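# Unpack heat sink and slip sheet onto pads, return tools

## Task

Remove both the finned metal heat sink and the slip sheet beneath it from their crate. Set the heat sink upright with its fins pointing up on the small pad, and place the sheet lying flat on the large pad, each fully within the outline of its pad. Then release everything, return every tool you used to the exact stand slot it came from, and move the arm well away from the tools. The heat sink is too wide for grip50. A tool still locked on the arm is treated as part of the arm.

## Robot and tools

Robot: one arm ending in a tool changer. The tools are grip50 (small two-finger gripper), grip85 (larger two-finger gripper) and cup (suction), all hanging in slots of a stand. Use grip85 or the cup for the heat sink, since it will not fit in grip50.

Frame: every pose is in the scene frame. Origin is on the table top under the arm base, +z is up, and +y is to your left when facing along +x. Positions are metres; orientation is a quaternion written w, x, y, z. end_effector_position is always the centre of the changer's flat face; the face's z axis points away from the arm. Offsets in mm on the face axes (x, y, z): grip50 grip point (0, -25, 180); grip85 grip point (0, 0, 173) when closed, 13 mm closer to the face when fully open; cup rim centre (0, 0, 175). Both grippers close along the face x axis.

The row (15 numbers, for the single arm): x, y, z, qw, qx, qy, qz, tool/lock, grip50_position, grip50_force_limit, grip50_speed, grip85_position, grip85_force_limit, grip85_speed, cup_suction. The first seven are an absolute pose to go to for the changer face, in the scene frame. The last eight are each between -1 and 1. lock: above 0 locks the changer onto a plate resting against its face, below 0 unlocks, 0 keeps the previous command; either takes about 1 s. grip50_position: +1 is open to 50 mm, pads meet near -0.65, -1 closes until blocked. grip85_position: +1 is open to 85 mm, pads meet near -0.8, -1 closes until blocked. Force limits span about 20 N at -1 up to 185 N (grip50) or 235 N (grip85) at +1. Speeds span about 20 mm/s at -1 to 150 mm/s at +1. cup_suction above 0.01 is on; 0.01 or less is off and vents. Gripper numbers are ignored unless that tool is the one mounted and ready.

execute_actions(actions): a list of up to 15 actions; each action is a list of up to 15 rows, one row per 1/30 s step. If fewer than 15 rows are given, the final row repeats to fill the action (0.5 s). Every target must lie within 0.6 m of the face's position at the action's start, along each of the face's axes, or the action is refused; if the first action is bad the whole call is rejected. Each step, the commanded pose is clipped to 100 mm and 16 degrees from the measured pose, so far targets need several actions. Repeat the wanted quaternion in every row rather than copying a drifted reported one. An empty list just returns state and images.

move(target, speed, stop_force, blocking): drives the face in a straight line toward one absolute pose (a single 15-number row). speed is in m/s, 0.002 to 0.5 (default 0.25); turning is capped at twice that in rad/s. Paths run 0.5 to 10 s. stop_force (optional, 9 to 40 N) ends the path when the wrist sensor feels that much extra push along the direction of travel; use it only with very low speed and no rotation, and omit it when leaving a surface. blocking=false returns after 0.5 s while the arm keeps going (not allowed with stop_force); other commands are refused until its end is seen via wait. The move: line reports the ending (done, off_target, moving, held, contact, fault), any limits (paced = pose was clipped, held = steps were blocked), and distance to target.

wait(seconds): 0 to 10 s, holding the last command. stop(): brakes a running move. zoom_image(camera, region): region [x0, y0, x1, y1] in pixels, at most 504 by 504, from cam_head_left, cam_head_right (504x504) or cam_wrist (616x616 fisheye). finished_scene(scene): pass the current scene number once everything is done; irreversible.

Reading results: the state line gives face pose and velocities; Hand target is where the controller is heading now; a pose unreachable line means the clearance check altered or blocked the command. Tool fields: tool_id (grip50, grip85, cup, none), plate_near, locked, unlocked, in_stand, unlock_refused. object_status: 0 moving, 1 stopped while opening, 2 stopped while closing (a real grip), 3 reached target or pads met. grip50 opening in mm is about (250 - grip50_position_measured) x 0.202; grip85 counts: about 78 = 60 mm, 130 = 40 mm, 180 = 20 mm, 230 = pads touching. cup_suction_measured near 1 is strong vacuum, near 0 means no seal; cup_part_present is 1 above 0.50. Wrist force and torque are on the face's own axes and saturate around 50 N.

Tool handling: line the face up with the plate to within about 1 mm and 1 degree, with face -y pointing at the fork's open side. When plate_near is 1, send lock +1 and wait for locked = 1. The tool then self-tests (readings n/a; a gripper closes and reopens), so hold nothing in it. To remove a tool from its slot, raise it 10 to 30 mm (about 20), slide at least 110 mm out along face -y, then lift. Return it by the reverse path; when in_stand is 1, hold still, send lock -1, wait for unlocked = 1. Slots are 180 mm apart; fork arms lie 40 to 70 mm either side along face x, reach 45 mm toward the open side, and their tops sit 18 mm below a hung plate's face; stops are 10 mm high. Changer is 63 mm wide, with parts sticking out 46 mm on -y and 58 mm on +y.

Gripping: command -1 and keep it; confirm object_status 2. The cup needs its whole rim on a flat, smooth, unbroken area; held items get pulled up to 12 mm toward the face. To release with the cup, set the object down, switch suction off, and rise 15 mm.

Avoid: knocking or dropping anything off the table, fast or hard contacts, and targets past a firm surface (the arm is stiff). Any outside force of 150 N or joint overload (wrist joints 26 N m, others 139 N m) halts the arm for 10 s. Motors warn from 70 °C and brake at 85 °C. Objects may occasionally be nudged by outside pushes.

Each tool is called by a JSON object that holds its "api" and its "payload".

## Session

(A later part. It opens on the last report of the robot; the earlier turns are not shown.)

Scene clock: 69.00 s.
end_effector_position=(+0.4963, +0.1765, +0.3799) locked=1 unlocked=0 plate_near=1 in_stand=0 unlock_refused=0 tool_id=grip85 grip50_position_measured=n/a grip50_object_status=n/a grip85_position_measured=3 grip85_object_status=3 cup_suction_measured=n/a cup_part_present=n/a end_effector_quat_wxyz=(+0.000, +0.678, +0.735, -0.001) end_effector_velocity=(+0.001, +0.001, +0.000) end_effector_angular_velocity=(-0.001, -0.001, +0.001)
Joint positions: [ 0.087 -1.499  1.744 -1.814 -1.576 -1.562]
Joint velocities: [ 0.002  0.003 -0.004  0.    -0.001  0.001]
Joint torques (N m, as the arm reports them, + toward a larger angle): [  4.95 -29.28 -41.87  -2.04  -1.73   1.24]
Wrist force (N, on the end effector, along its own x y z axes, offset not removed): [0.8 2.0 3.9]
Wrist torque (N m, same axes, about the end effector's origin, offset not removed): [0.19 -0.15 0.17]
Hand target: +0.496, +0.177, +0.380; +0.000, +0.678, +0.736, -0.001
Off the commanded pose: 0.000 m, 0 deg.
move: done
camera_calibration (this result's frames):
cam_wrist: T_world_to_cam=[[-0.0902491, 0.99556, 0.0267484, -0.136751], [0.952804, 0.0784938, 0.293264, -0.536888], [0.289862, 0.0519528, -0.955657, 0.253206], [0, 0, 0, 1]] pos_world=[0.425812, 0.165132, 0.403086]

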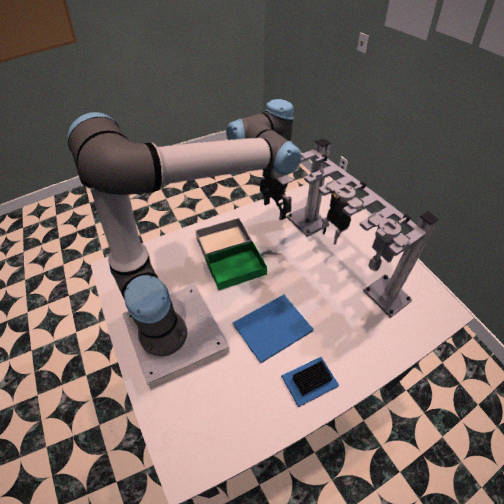

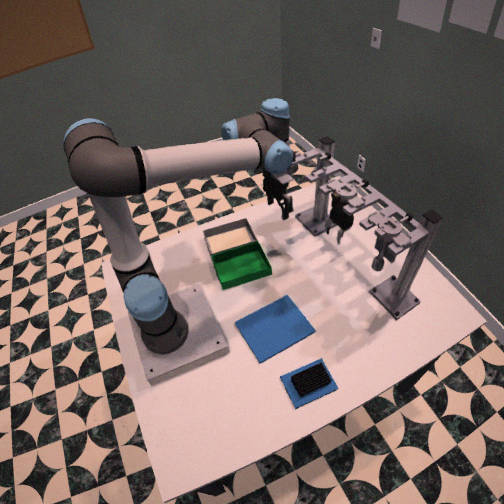

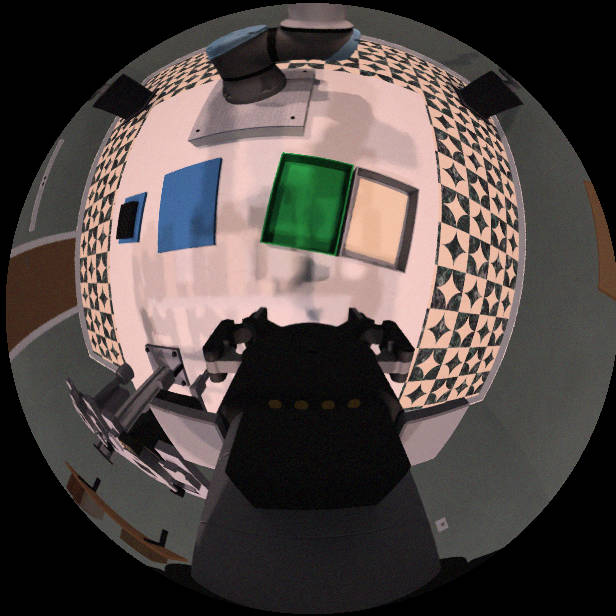

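Sink placed. Now hang grip85.

{"api": "move", "payload": {"target": [0.6213, 0.1865, 0.38, 0, 0.6775, 0.7355, 0, 0, 0, 0, 0, 1, -0.5, 0, 0], "speed": 0.1}}

{"api": "move", "payload": {"target": [0.6213, 0.1865, 0.3608, 0, 0.6775, 0.7355, 0, 0, 0, 0, 0, 1, -0.5, 0, 0], "speed": 0.012, "stop_force": 12}}

Scene clock: 72.13 s.
end_effector_position=(+0.6212, +0.1865, +0.3798) locked=1 unlocked=0 plate_near=1 in_stand=0 unlock_refused=0 tool_id=grip85 grip50_position_measured=n/a grip50_object_status=n/a grip85_position_measured=3 grip85_object_status=3 cup_suction_measured=n/a cup_part_present=n/a end_effector_quat_wxyz=(-0.000, +0.678, +0.736, +0.000) end_effector_velocity=(+0.001, -0.000, -0.000) end_effector_angular_velocity=(+0.000, +0.002, +0.000)
Joint positions: [ 0.084 -1.21   1.388 -1.747 -1.575 -1.565]
Joint velocities: [-0.     0.003 -0.005  0.004  0.001 -0.001]
Joint torques (N m, as the arm reports them, + toward a larger angle): [  5.95 -44.78 -42.39  -2.17   0.36   0.6 ]
Wrist force (N, on the end effector, along its own x y z axes, offset not removed): [-2.2 2.6 2.5]
Wrist torque (N m, same axes, about the end effector's origin, offset not removed): [0.19 0.22 -0.13]
Hand target: +0.621, +0.187, +0.380; -0.000, +0.678, +0.736, +0.000
Off the commanded pose: 0.000 m, 0 deg.
move: done
camera_calibration (this result's frames):
cam_wrist: T_world_to_cam=[[-0.0902985, 0.995529, 0.027718, -0.13575], [0.952596, 0.0782184, 0.29401, -0.656789], [0.290528, 0.0529527, -0.9554, 0.215671], [0, 0, 0, 1]] pos_world=[0.550739, 0.175096, 0.402918]

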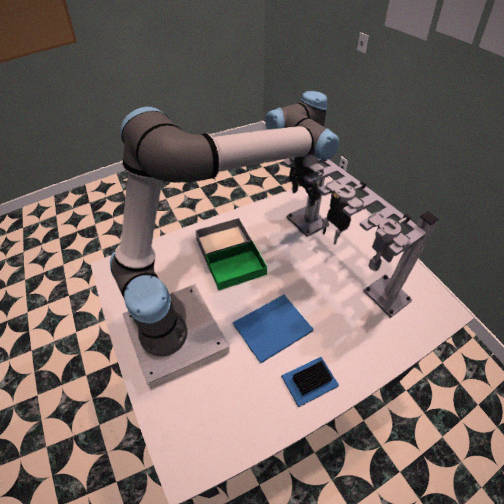

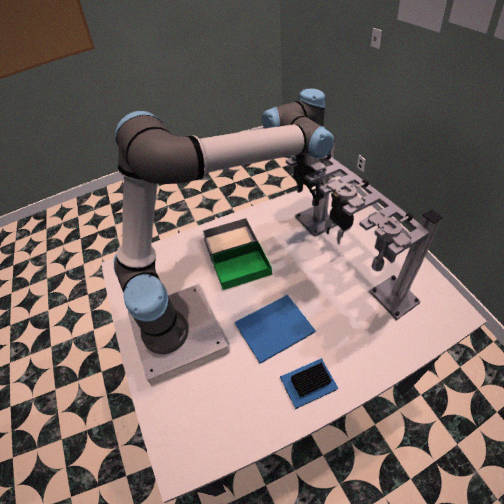

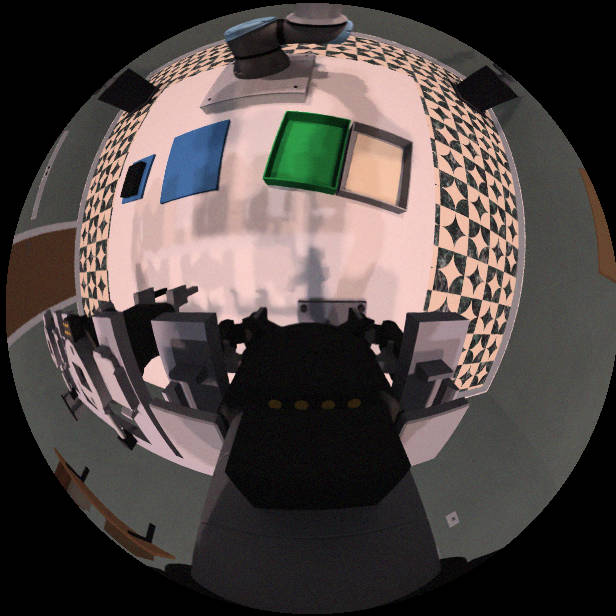

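Scene clock: 73.93 s.
end_effector_position=(+0.6213, +0.1865, +0.3609) locked=1 unlocked=0 plate_near=1 in_stand=1 unlock_refused=0 tool_id=grip85 grip50_position_measured=n/a grip50_object_status=n/a grip85_position_measured=3 grip85_object_status=3 cup_suction_measured=n/a cup_part_present=n/a end_effector_quat_wxyz=(-0.000, +0.677, +0.736, +0.000) end_effector_velocity=(-0.000, +0.001, -0.002) end_effector_angular_velocity=(-0.000, -0.000, +0.002)
Joint positions: [ 0.084 -1.201  1.424 -1.793 -1.575 -1.565]
Joint velocities: [ 0.001  0.001  0.003 -0.004 -0.    -0.001]
Joint torques (N m, as the arm reports them, + toward a larger angle): [-11.46 -45.3  -25.17  -7.    -2.27  -1.28]
Wrist force (N, on the end effector, along its own x y z axes, offset not removed): [8.0 0.9 -1.0]
Wrist torque (N m, same axes, about the end effector's origin, offset not removed): [0.02 -0.03 0.02]
Hand target: +0.621, +0.186, +0.361; -0.000, +0.678, +0.736, -0.000
Off the commanded pose: 0.000 m, 0 deg.
move: done
camera_calibration (this result's frames):
cam_wrist: T_world_to_cam=[[-0.0903386, 0.995527, 0.0276671, -0.135241], [0.952607, 0.0782742, 0.293962, -0.6513], [0.290482, 0.052912, -0.955416, 0.197634], [0, 0, 0, 1]] pos_world=[0.550806, 0.175159, 0.384022]

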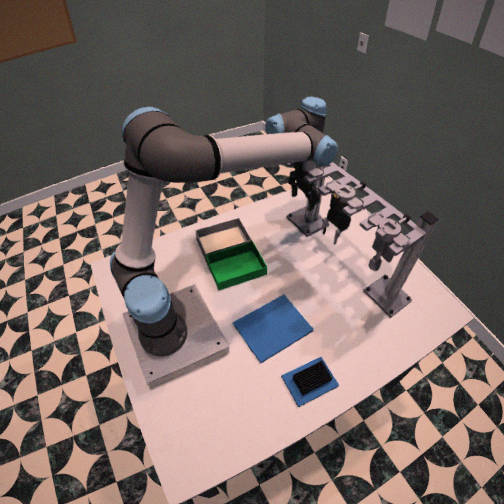

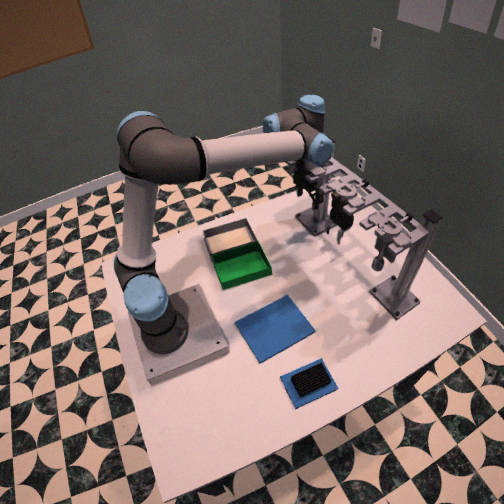

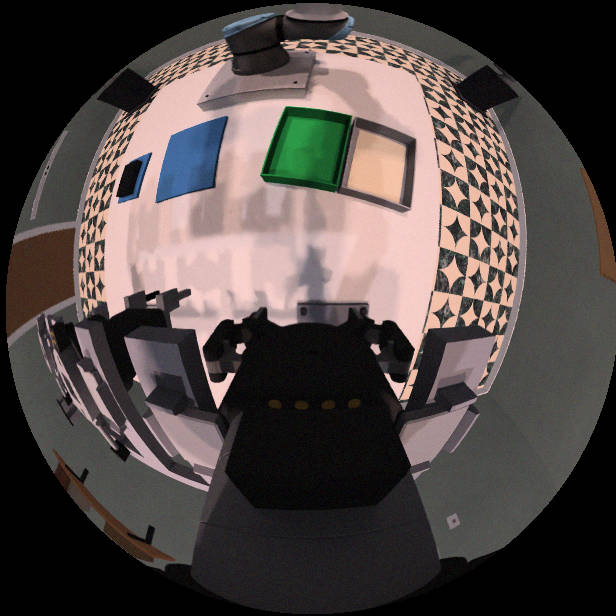

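{"api": "execute_actions", "payload": {"actions": [[[0.6213, 0.1869, 0.3605, 0, 0.6775, 0.7355, 0, -1, 0, 0, 0, 1, -0.5, 0, 0]], [[0.6213, 0.1869, 0.3605, 0, 0.6775, 0.7355, 0, -1, 0, 0, 0, 1, -0.5, 0, 0]]]}}

Scene clock: 76.57 s.
end_effector_position=(+0.6213, +0.1869, +0.3605) locked=0 unlocked=1 plate_near=1 in_stand=1 unlock_refused=0 tool_id=none grip50_position_measured=n/a grip50_object_status=n/a grip85_position_measured=n/a grip85_object_status=n/a cup_suction_measured=n/a cup_part_present=n/a end_effector_quat_wxyz=(-0.000, +0.678, +0.736, -0.000) end_effector_velocity=(-0.000, +0.000, -0.000) end_effector_angular_velocity=(+0.001, +0.000, -0.000)
Joint positions: [ 0.085 -1.201  1.425 -1.794 -1.575 -1.564]
Joint velocities: [ 0.     0.     0.    -0.     0.001  0.   ]
Joint torques (N m, as the arm reports them, + toward a larger angle): [  6.21 -35.79 -35.36  -4.24   2.21   1.18]
Wrist force (N, on the end effector, along its own x y z axes, offset not removed): [-3.2 0.2 1.8]
Wrist torque (N m, same axes, about the end effector's origin, offset not removed): [0.09 0.09 0.07]
Hand target: +0.621, +0.187, +0.360; +0.000, +0.678, +0.736, +0.000
Off the commanded pose: 0.000 m, 0 deg.
camera_calibration (this result's frames):
cam_wrist: T_world_to_cam=[[-0.0902973, 0.995531, 0.0276517, -0.135622], [0.952614, 0.0782399, 0.293947, -0.651214], [0.29047, 0.052884, -0.955422, 0.197213], [0, 0, 0, 1]] pos_world=[0.550825, 0.175538, 0.383594]

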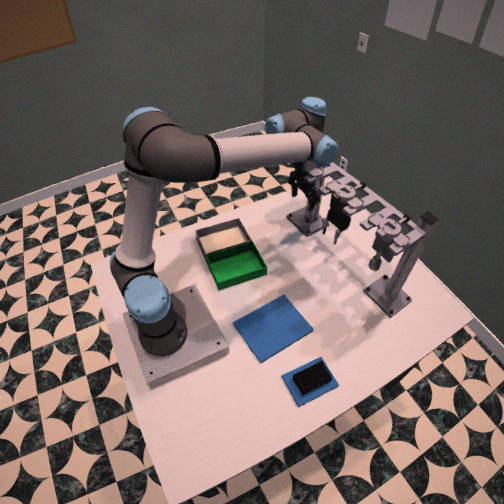

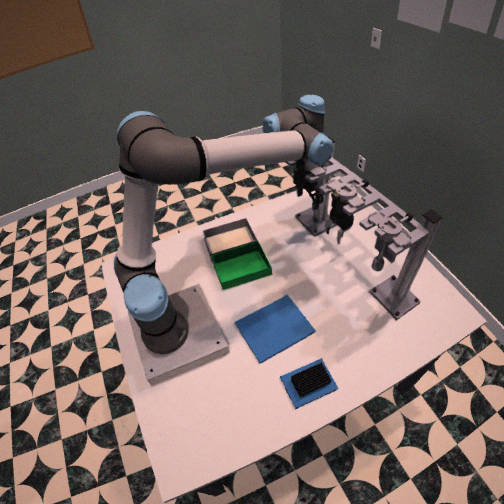

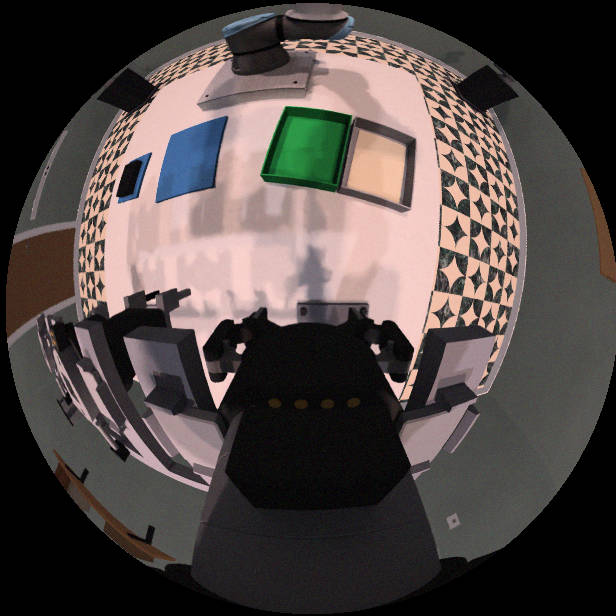

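Unlocked. Lift to 0.385 and grab an exact alignment reference.

{"api": "move", "payload": {"target": [0.6213, 0.1869, 0.385, 0, 0.6775, 0.7355, 0, 0, 0, 0, 0, 1, -0.5, 0, 0], "speed": 0.06}}

{"api": "zoom_image", "payload": {"camera": "cam_wrist", "region": [150, 280, 480, 480]}}

{"api": "move", "payload": {"target": [0.6508, -0.1716, 0.385, 0, 0.6775, 0.7355, 0, 0, 0, 0, 0, 1, -0.5, 0, 0], "speed": 0.25}}

{"api": "zoom_image", "payload": {"camera": "cam_wrist", "region": [150, 280, 480, 480]}}

Scene clock: 79.00 s.
end_effector_position=(+0.6213, +0.1869, +0.3849) locked=0 unlocked=1 plate_near=0 in_stand=0 unlock_refused=0 tool_id=none grip50_position_measured=n/a grip50_object_status=n/a grip85_position_measured=n/a grip85_object_status=n/a cup_suction_measured=n/a cup_part_present=n/a end_effector_quat_wxyz=(-0.000, +0.678, +0.736, +0.000) end_effector_velocity=(-0.000, +0.000, +0.001) end_effector_angular_velocity=(+0.000, -0.000, -0.000)
Joint positions: [ 0.085 -1.212  1.377 -1.735 -1.575 -1.564]
Joint velocities: [ 0.    -0.    -0.002  0.003  0.     0.   ]
Joint torques (N m, as the arm reports them, + toward a larger angle): [  5.49 -60.72 -34.62  -0.73   1.59   1.28]
Wrist force (N, on the end effector, along its own x y z axes, offset not removed): [-1.8 3.4 -0.3]
Wrist torque (N m, same axes, about the end effector's origin, offset not removed): [0.39 0.16 -0.11]
Hand target: +0.621, +0.187, +0.385; +0.000, +0.678, +0.736, +0.000
Off the commanded pose: 0.000 m, 0 deg.
move: done
camera_calibration (this result's frames):
cam_wrist: T_world_to_cam=[[-0.0903042, 0.99553, 0.0276652, -0.136302], [0.952603, 0.0782408, 0.293982, -0.658436], [0.290503, 0.0529018, -0.95541, 0.220538], [0, 0, 0, 1]] pos_world=[0.550852, 0.175542, 0.408044]

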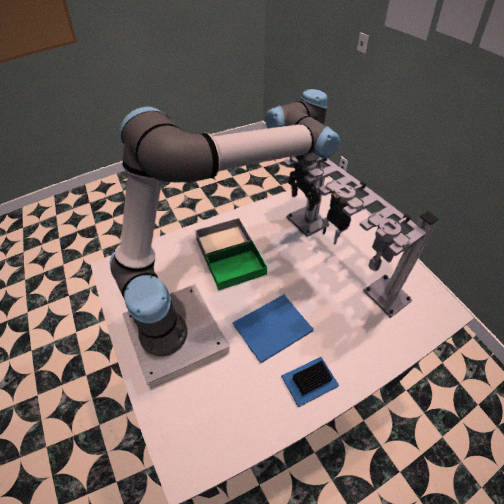

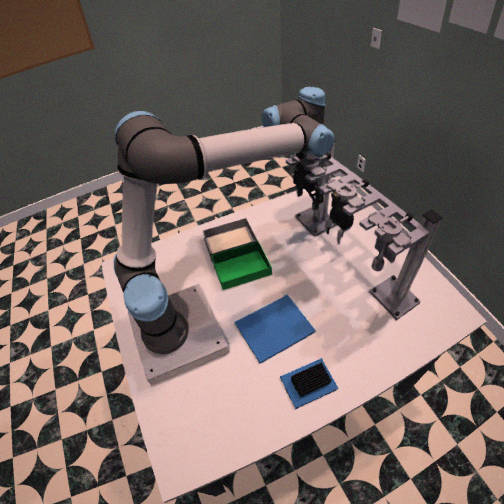

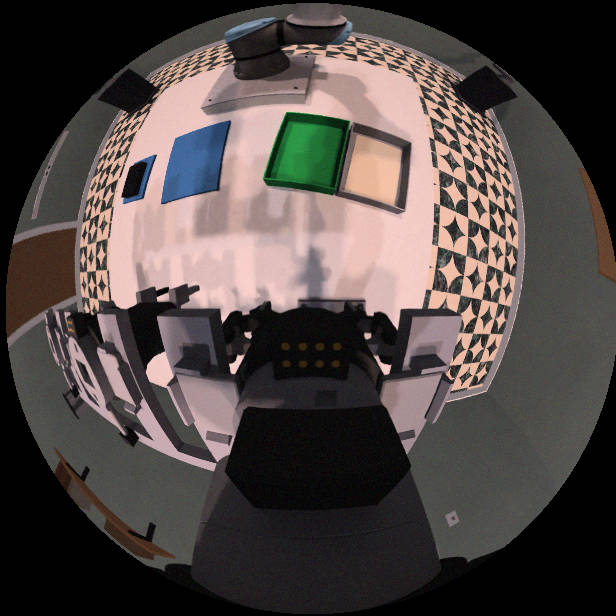

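Region (150, 280, 480, 480) of cam_wrist's 616x616 image, scaled by 1.527, with more detail than that image has; it fills the top 305 rows of this view, and the rest is white.

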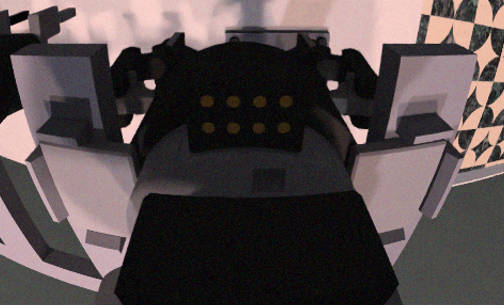

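Scene clock: 80.97 s.
end_effector_position=(+0.6509, -0.1717, +0.3850) locked=0 unlocked=1 plate_near=0 in_stand=0 unlock_refused=0 tool_id=none grip50_position_measured=n/a grip50_object_status=n/a grip85_position_measured=n/a grip85_object_status=n/a cup_suction_measured=n/a cup_part_present=n/a end_effector_quat_wxyz=(-0.000, +0.677, +0.736, +0.000) end_effector_velocity=(+0.000, -0.001, +0.000) end_effector_angular_velocity=(+0.001, +0.000, +0.001)
Joint positions: [-0.458 -1.156  1.294 -1.71  -1.575 -2.107]
Joint velocities: [-0.001  0.002 -0.003  0.002  0.001 -0.002]
Joint torques (N m, as the arm reports them, + toward a larger angle): [ -7.15 -39.03 -35.07  -0.74   1.95  -1.22]
Wrist force (N, on the end effector, along its own x y z axes, offset not removed): [-1.6 3.1 1.3]
Wrist torque (N m, same axes, about the end effector's origin, offset not removed): [0.33 0.07 -0.01]
Hand target: +0.651, -0.172, +0.385; -0.000, +0.678, +0.736, +0.000
Off the commanded pose: 0.000 m, 0 deg.
move: done
camera_calibration (this result's frames):
cam_wrist: T_world_to_cam=[[-0.0903427, 0.995512, 0.02818, 0.223159], [0.95254, 0.0781145, 0.294221, -0.658635], [0.290699, 0.0534233, -0.955322, 0.230877], [0, 0, 0, 1]] pos_world=[0.580421, -0.183043, 0.408057]

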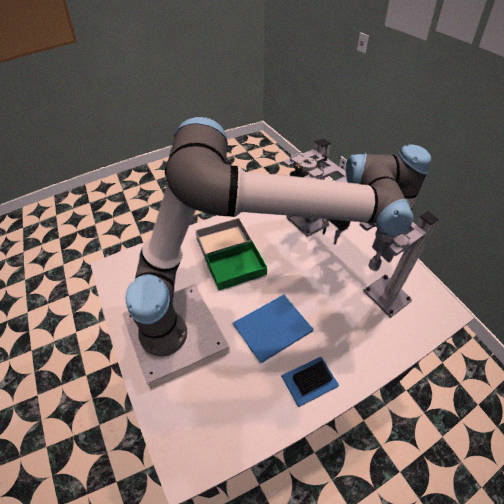

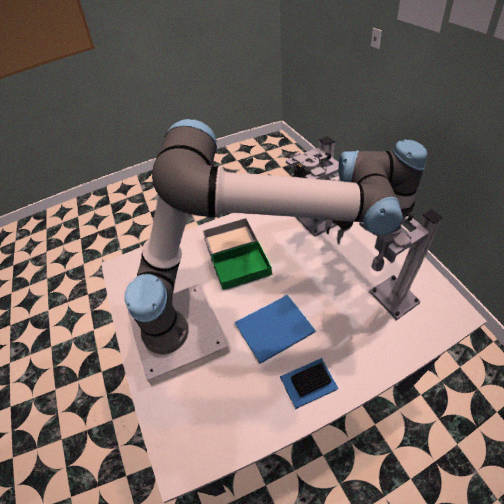

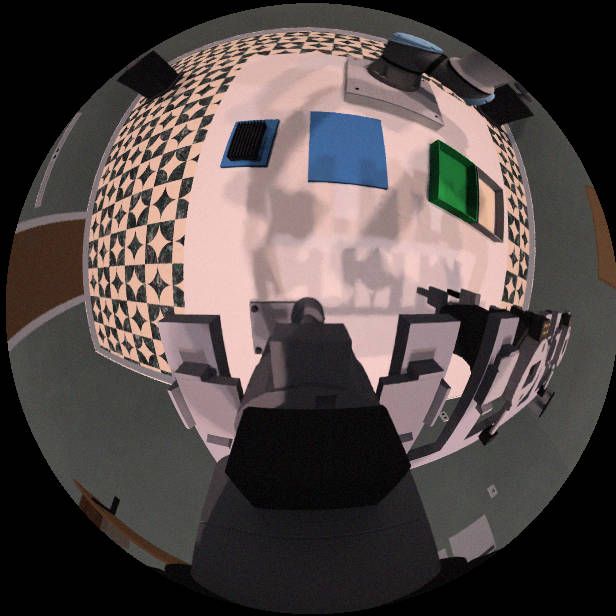

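Region (150, 280, 480, 480) of cam_wrist's 616x616 image, scaled by 1.527, with more detail than that image has; it fills the top 305 rows of this view, and the rest is white.

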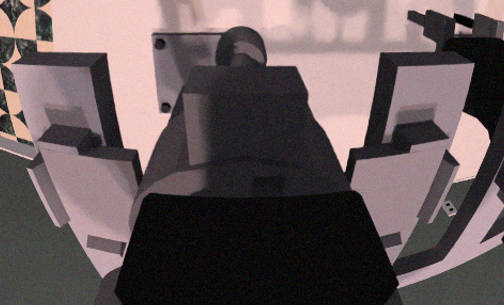

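{"api": "move", "payload": {"target": [0.653, -0.1714, 0.385, 0, 0.6775, 0.7355, 0, 0, 0, 0, 0, 1, -0.5, 0, 0], "speed": 0.03}}

{"api": "zoom_image", "payload": {"camera": "cam_wrist", "region": [150, 280, 480, 480]}}

Scene clock: 84.30 s.
end_effector_position=(+0.6530, -0.1714, +0.3850) locked=0 unlocked=1 plate_near=0 in_stand=0 unlock_refused=0 tool_id=none grip50_position_measured=n/a grip50_object_status=n/a grip85_position_measured=n/a grip85_object_status=n/a cup_suction_measured=n/a cup_part_present=n/a end_effector_quat_wxyz=(+0.000, +0.678, +0.736, +0.000) end_effector_velocity=(+0.000, -0.001, +0.000) end_effector_angular_velocity=(-0.001, -0.000, -0.001)
Joint positions: [-0.456 -1.151  1.287 -1.708 -1.575 -2.105]
Joint velocities: [-0.     0.001 -0.001 -0.    -0.001  0.001]
Joint torques (N m, as the arm reports them, + toward a larger angle): [  4.98 -38.63 -34.78  -0.78  -1.78   1.32]
Wrist force (N, on the end effector, along its own x y z axes, offset not removed): [0.6 3.0 0.3]
Wrist torque (N m, same axes, about the end effector's origin, offset not removed): [0.16 0.02 -0.01]
Hand target: +0.653, -0.171, +0.385; +0.000, +0.678, +0.736, -0.000
Off the commanded pose: 0.000 m, 0 deg.
move: done
camera_calibration (this result's frames):
cam_wrist: T_world_to_cam=[[-0.0902938, 0.995531, 0.0276557, 0.223264], [0.952604, 0.0782335, 0.293982, -0.660571], [0.290505, 0.0528897, -0.955411, 0.230361], [0, 0, 0, 1]] pos_world=[0.582501, -0.182771, 0.408111]

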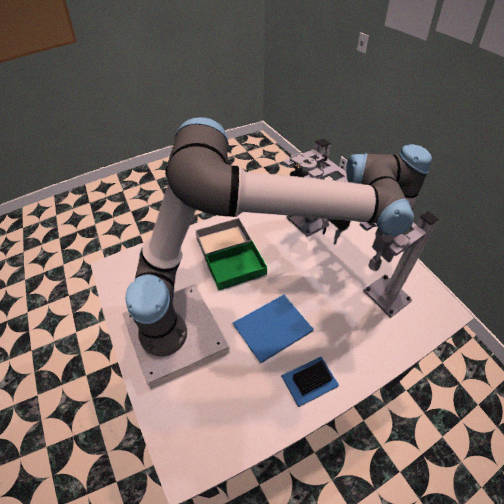

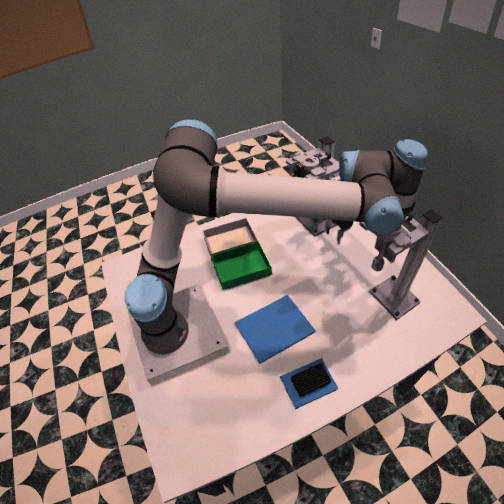

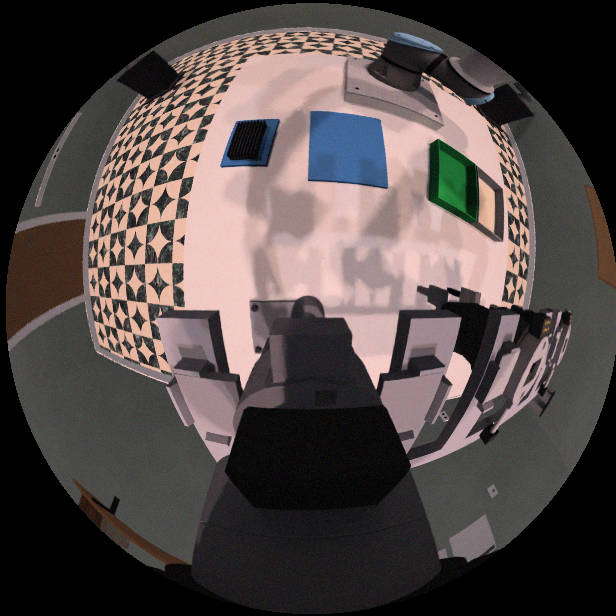

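Region (150, 280, 480, 480) of cam_wrist's 616x616 image, scaled by 1.527, with more detail than that image has; it fills the top 305 rows of this view, and the rest is white.

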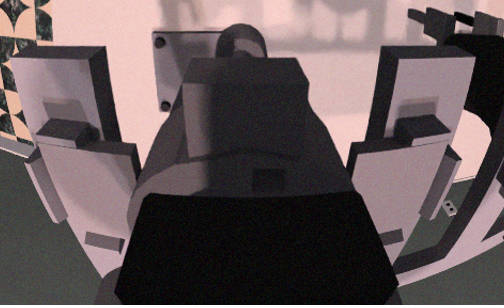

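{"api": "move", "payload": {"target": [0.6531, -0.1714, 0.368, 0, 0.6775, 0.7355, 0, 0, 0, 0, 0, 1, -0.5, 0, 0], "speed": 0.04}}

{"api": "move", "payload": {"target": [0.6531, -0.1714, 0.3603, 0, 0.6775, 0.7355, 0, 0, 0, 0, 0, 1, -0.5, 0, 0], "speed": 0.006, "stop_force": 10}}

Scene clock: 86.73 s.
end_effector_position=(+0.6531, -0.1714, +0.3681) locked=0 unlocked=1 plate_near=0 in_stand=0 unlock_refused=0 tool_id=none grip50_position_measured=n/a grip50_object_status=n/a grip85_position_measured=n/a grip85_object_status=n/a cup_suction_measured=n/a cup_part_present=n/a end_effector_quat_wxyz=(-0.000, +0.678, +0.736, -0.000) end_effector_velocity=(+0.000, -0.000, -0.001) end_effector_angular_velocity=(-0.001, -0.001, -0.002)
Joint positions: [-0.456 -1.144  1.321 -1.749 -1.575 -2.105]
Joint velocities: [-0.     0.     0.002 -0.004 -0.     0.002]
Joint torques (N m, as the arm reports them, + toward a larger angle): [ -1.3  -39.5  -18.16  -5.7   -1.56  -0.06]
Wrist force (N, on the end effector, along its own x y z axes, offset not removed): [0.6 0.5 -2.3]
Wrist torque (N m, same axes, about the end effector's origin, offset not removed): [0.14 -0.10 0.03]
Hand target: +0.653, -0.171, +0.368; -0.000, +0.678, +0.736, -0.000
Off the commanded pose: 0.000 m, 0 deg.
move: done
camera_calibration (this result's frames):
cam_wrist: T_world_to_cam=[[-0.0903038, 0.99553, 0.0276479, 0.223703], [0.952608, 0.0782463, 0.293964, -0.655712], [0.290487, 0.0528837, -0.955416, 0.214172], [0, 0, 0, 1]] pos_world=[0.582624, -0.182722, 0.391194]

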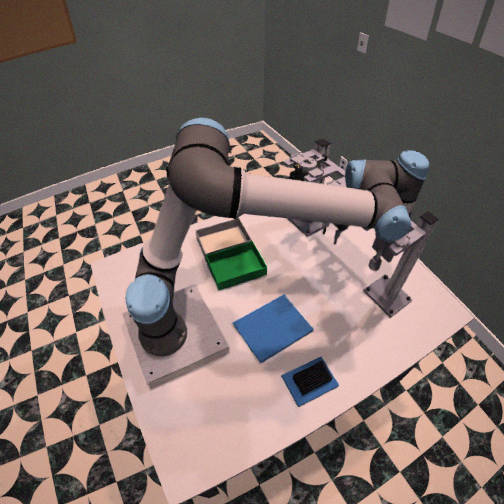

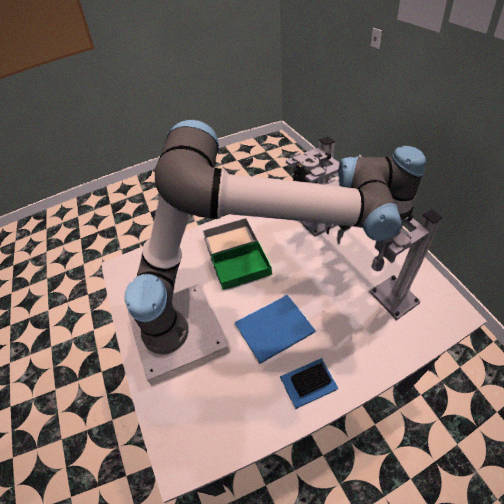

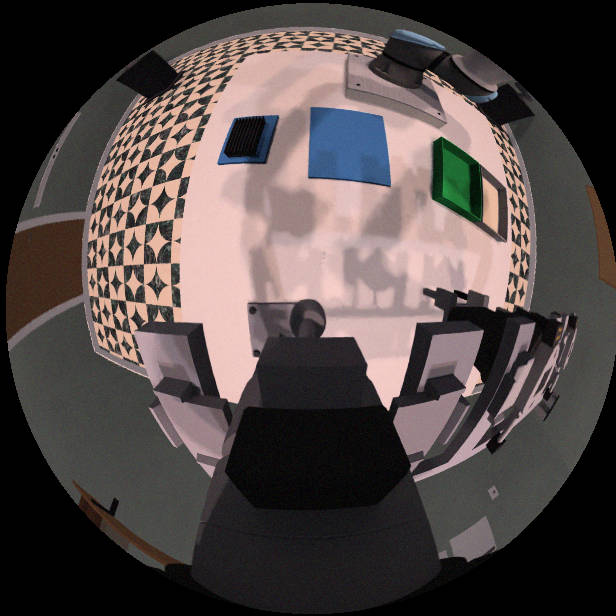

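Scene clock: 88.23 s.
end_effector_position=(+0.6531, -0.1714, +0.3604) locked=0 unlocked=1 plate_near=1 in_stand=1 unlock_refused=0 tool_id=none grip50_position_measured=n/a grip50_object_status=n/a grip85_position_measured=n/a grip85_object_status=n/a cup_suction_measured=n/a cup_part_present=n/a end_effector_quat_wxyz=(+0.000, +0.678, +0.736, -0.000) end_effector_velocity=(+0.000, +0.000, -0.001) end_effector_angular_velocity=(+0.001, +0.001, -0.000)
Joint positions: [-0.456 -1.141  1.336 -1.767 -1.575 -2.105]
Joint velocities: [ 0.     0.001  0.001 -0.002  0.     0.001]
Joint torques (N m, as the arm reports them, + toward a larger angle): [ -7.05 -38.85 -18.11  -5.51  -0.71  -1.45]
Wrist force (N, on the end effector, along its own x y z axes, offset not removed): [0.9 2.4 -0.8]
Wrist torque (N m, same axes, about the end effector's origin, offset not removed): [0.22 -0.02 0.07]
Hand target: +0.653, -0.171, +0.360; -0.000, +0.678, +0.736, -0.000
Off the commanded pose: 0.000 m, 0 deg.
move: done
camera_calibration (this result's frames):
cam_wrist: T_world_to_cam=[[-0.0903046, 0.99553, 0.0276444, 0.223955], [0.952606, 0.0782478, 0.29397, -0.653441], [0.290493, 0.052881, -0.955415, 0.206793], [0, 0, 0, 1]] pos_world=[0.582624, -0.182759, 0.383473]

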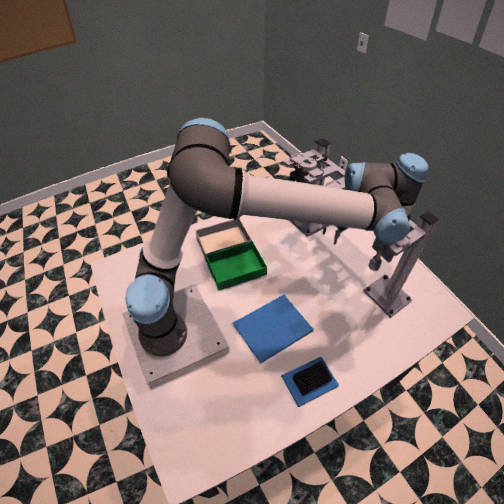

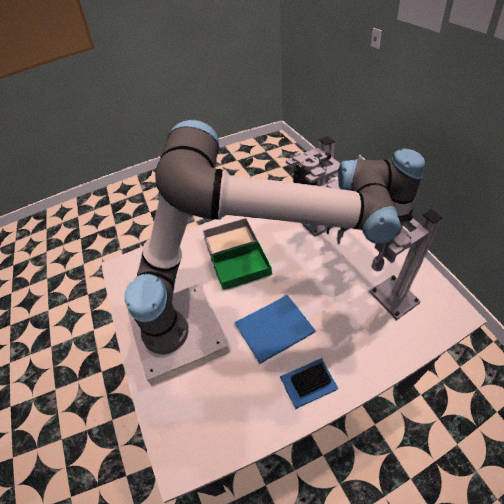

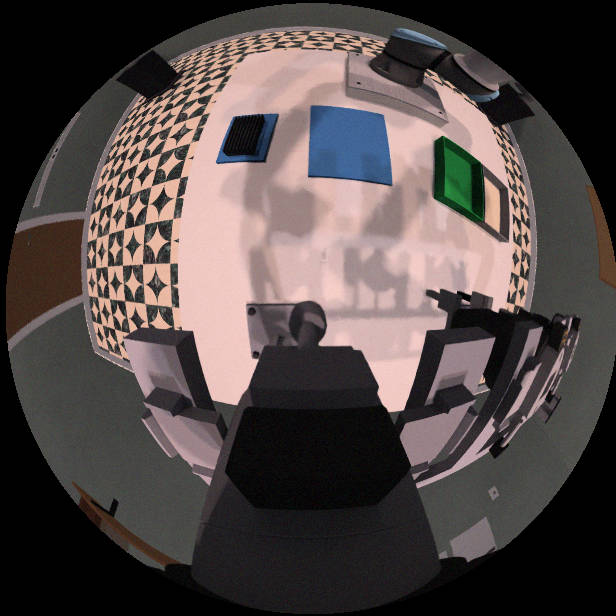

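{"api": "execute_actions", "payload": {"actions": [[[0.6531, -0.1714, 0.3602, 0, 0.6775, 0.7355, 0, 1, 0, 0, 0, 1, -0.5, 0, 0]], [[0.6531, -0.1714, 0.3602, 0, 0.6775, 0.7355, 0, 1, 0, 0, 0, 1, -0.5, 0, 0]]]}}

Scene clock: 90.07 s.
end_effector_position=(+0.6531, -0.1714, +0.3602) locked=1 unlocked=0 plate_near=1 in_stand=1 unlock_refused=0 tool_id=cup grip50_position_measured=n/a grip50_object_status=n/a grip85_position_measured=n/a grip85_object_status=n/a cup_suction_measured=n/a cup_part_present=n/a end_effector_quat_wxyz=(+0.000, +0.678, +0.736, +0.000) end_effector_velocity=(-0.000, -0.000, -0.000) end_effector_angular_velocity=(+0.000, +0.001, +0.000)
Joint positions: [-0.456 -1.141  1.336 -1.768 -1.575 -2.105]
Joint velocities: [-0.    -0.     0.     0.001 -0.    -0.001]
Joint torques (N m, as the arm reports them, + toward a larger angle): [ -6.28 -41.85 -18.68  -3.83   1.13  -1.33]
Wrist force (N, on the end effector, along its own x y z axes, offset not removed): [-3.3 0.6 -11.9]
Wrist torque (N m, same axes, about the end effector's origin, offset not removed): [-0.13 -0.31 0.08]
Hand target: +0.653, -0.171, +0.360; +0.000, +0.678, +0.736, +0.000
Off the commanded pose: 0.000 m, 0 deg.
camera_calibration (this result's frames):
cam_wrist: T_world_to_cam=[[-0.0903048, 0.995531, 0.0276067, 0.223984], [0.952587, 0.0782557, 0.294029, -0.653421], [0.290555, 0.0528501, -0.955398, 0.206589], [0, 0, 0, 1]] pos_world=[0.582642, -0.182768, 0.383316]

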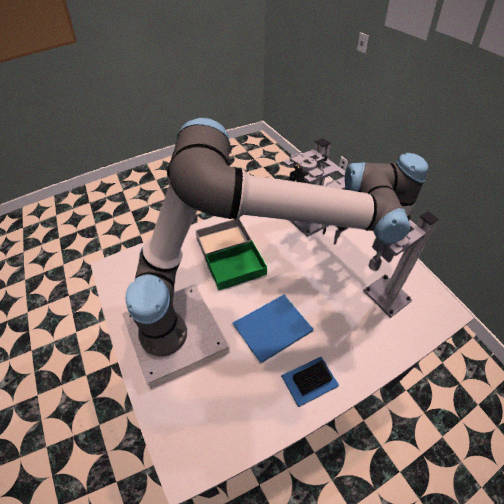

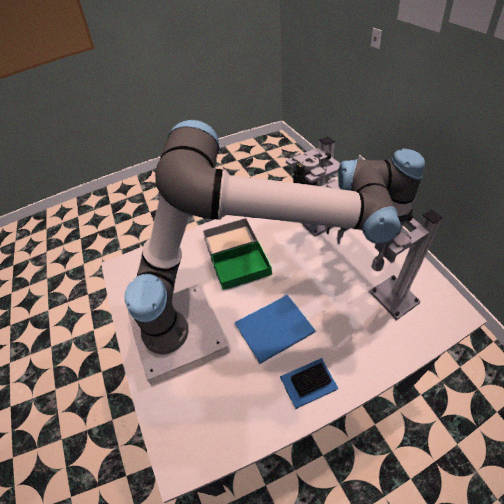

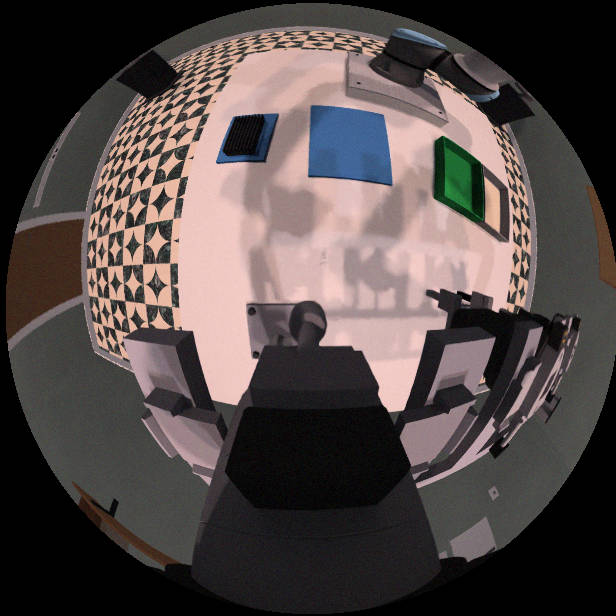

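{"api": "move", "payload": {"target": [0.6531, -0.1714, 0.38, 0, 0.6775, 0.7355, 0, 0, 0, 0, 0, 1, -0.5, 0, 0], "speed": 0.05}}

{"api": "move", "payload": {"target": [0.5285, -0.1817, 0.38, 0, 0.6775, 0.7355, 0, 0, 0, 0, 0, 1, -0.5, 0, 0], "speed": 0.15}}

{"api": "move", "payload": {"target": [0.352, 0.297, 0.27, 0, 0.7604, 0.6494, 0, 0, 0, 0, 0, 1, -0.5, 0, 0], "speed": 0.3}}

Scene clock: 94.80 s.
end_effector_position=(+0.6531, -0.1714, +0.3799) locked=1 unlocked=0 plate_near=1 in_stand=0 unlock_refused=0 tool_id=cup grip50_position_measured=n/a grip50_object_status=n/a grip85_position_measured=n/a grip85_object_status=n/a cup_suction_measured=0.01 cup_part_present=0 end_effector_quat_wxyz=(-0.000, +0.678, +0.736, +0.000) end_effector_velocity=(+0.000, +0.001, +0.001) end_effector_angular_velocity=(+0.001, +0.002, +0.001)
Joint positions: [-0.456 -1.149  1.297 -1.72  -1.575 -2.105]
Joint velocities: [ 0.001 -0.    -0.003  0.005 -0.    -0.   ]
Joint torques (N m, as the arm reports them, + toward a larger angle): [  5.15 -68.98 -39.19  -1.84  -0.12   1.25]
Wrist force (N, on the end effector, along its own x y z axes, offset not removed): [-2.6 -0.4 0.6]
Wrist torque (N m, same axes, about the end effector's origin, offset not removed): [0.00 0.21 0.08]
Hand target: +0.653, -0.171, +0.380; +0.000, +0.678, +0.736, +0.000
Off the commanded pose: 0.000 m, 0 deg.
move: done
camera_calibration (this result's frames):
cam_wrist: T_world_to_cam=[[-0.0902886, 0.995531, 0.0276776, 0.223426], [0.952599, 0.0782212, 0.294001, -0.659213], [0.290522, 0.0529105, -0.955404, 0.225451], [0, 0, 0, 1]] pos_world=[0.58264, -0.182792, 0.403022]

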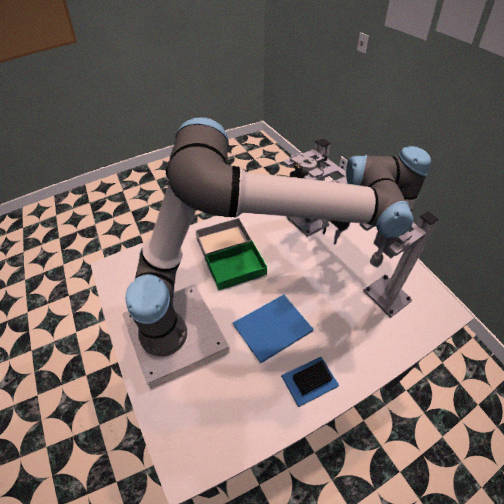

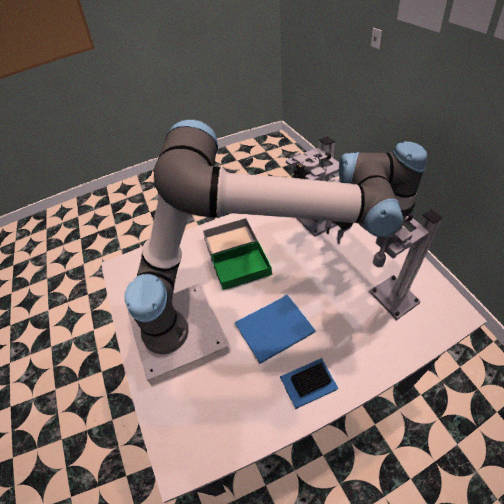

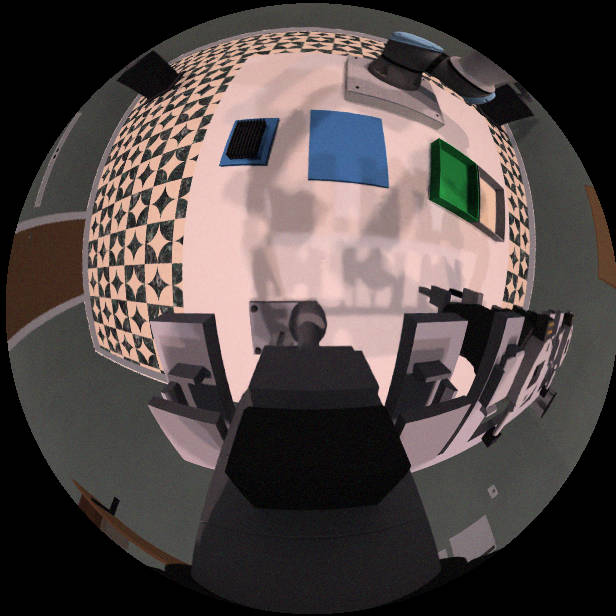

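Scene clock: 96.10 s.
end_effector_position=(+0.5286, -0.1818, +0.3802) locked=1 unlocked=0 plate_near=1 in_stand=0 unlock_refused=0 tool_id=cup grip50_position_measured=n/a grip50_object_status=n/a grip85_position_measured=n/a grip85_object_status=n/a cup_suction_measured=0.01 cup_part_present=0 end_effector_quat_wxyz=(-0.000, +0.678, +0.736, +0.000) end_effector_velocity=(-0.001, -0.000, +0.000) end_effector_angular_velocity=(+0.000, -0.000, +0.000)
Joint positions: [-0.572 -1.427  1.659 -1.805 -1.575 -2.221]
Joint velocities: [-0.001 -0.003  0.003 -0.     0.001 -0.002]
Joint torques (N m, as the arm reports them, + toward a larger angle): [ -6.39 -52.28 -22.07  -6.69   1.98  -1.59]
Wrist force (N, on the end effector, along its own x y z axes, offset not removed): [-2.1 0.3 1.4]
Wrist torque (N m, same axes, about the end effector's origin, offset not removed): [0.12 0.11 -0.04]
Hand target: +0.529, -0.182, +0.380; -0.000, +0.678, +0.736, +0.000
Off the commanded pose: 0.000 m, 0 deg.
move: done
camera_calibration (this result's frames):
cam_wrist: T_world_to_cam=[[-0.0903105, 0.995527, 0.0277561, 0.222468], [0.95259, 0.0782176, 0.294031, -0.539875], [0.290545, 0.0529943, -0.955393, 0.262419], [0, 0, 0, 1]] pos_world=[0.458126, -0.193152, 0.403278]

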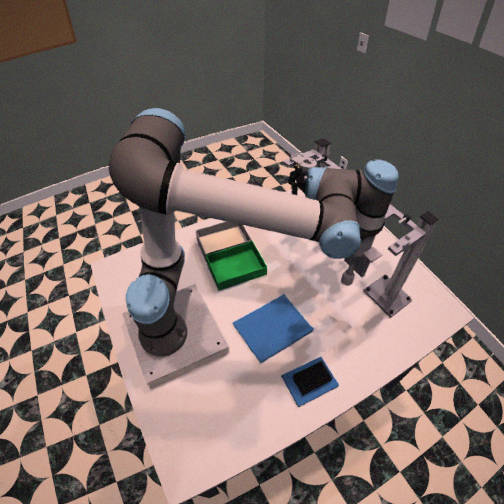

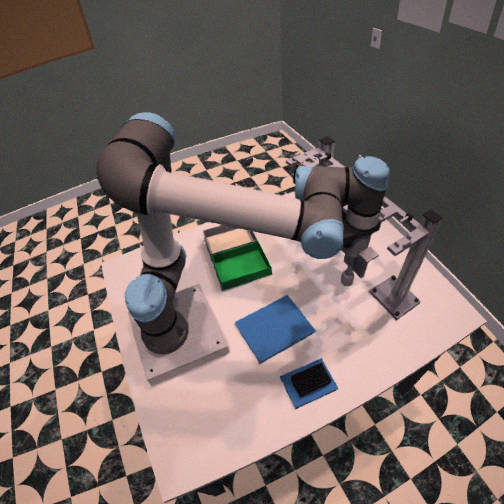

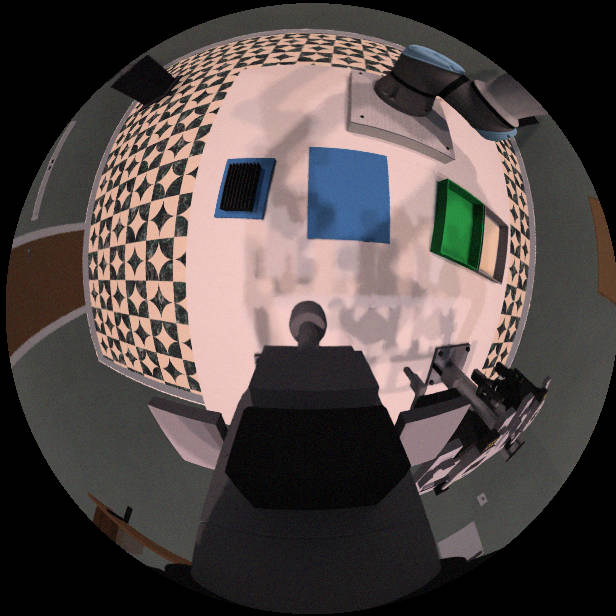

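Scene clock: 98.40 s.
end_effector_position=(+0.3517, +0.2971, +0.2701) locked=1 unlocked=0 plate_near=1 in_stand=0 unlock_refused=0 tool_id=cup grip50_position_measured=n/a grip50_object_status=n/a grip85_position_measured=n/a grip85_object_status=n/a cup_suction_measured=0.01 cup_part_present=0 end_effector_quat_wxyz=(+0.000, +0.760, +0.649, -0.000) end_effector_velocity=(-0.000, +0.001, +0.000) end_effector_angular_velocity=(-0.000, -0.001, -0.001)
Joint positions: [ 0.408 -1.55   2.104 -2.122 -1.576 -1.002]
Joint velocities: [ 0.003  0.002 -0.002 -0.    -0.     0.004]
Joint torques (N m, as the arm reports them, + toward a larger angle): [  5.45 -18.83 -35.56  -6.7   -1.62   1.31]
Wrist force (N, on the end effector, along its own x y z axes, offset not removed): [-2.0 1.5 -0.3]
Wrist torque (N m, same axes, about the end effector's origin, offset not removed): [0.27 0.21 0.09]
Hand target: +0.352, +0.297, +0.270; +0.000, +0.760, +0.649, -0.000
Off the commanded pose: 0.000 m, 0 deg.
move: done
camera_calibration (this result's frames):
cam_wrist: T_world_to_cam=[[0.148101, 0.988613, 0.0266607, -0.348743], [0.944091, -0.149358, 0.293912, -0.305851], [0.294547, -0.0183586, -0.955461, 0.20313], [0, 0, 0, 1]] pos_world=[0.280569, 0.302819, 0.293274]

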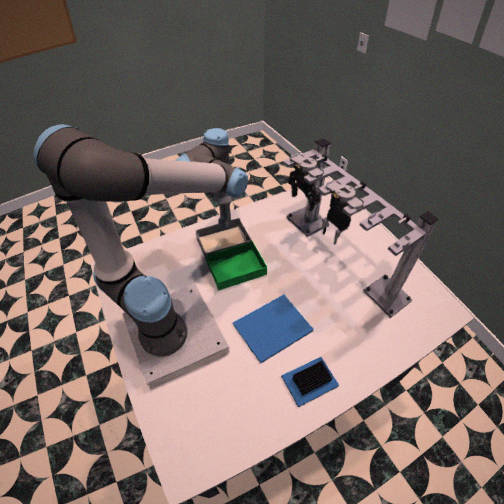

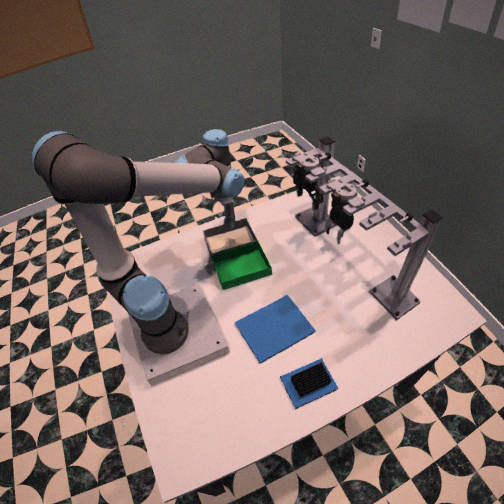

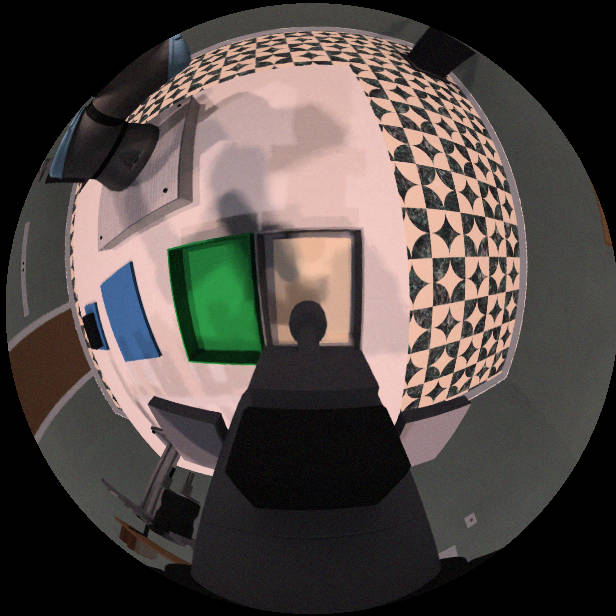

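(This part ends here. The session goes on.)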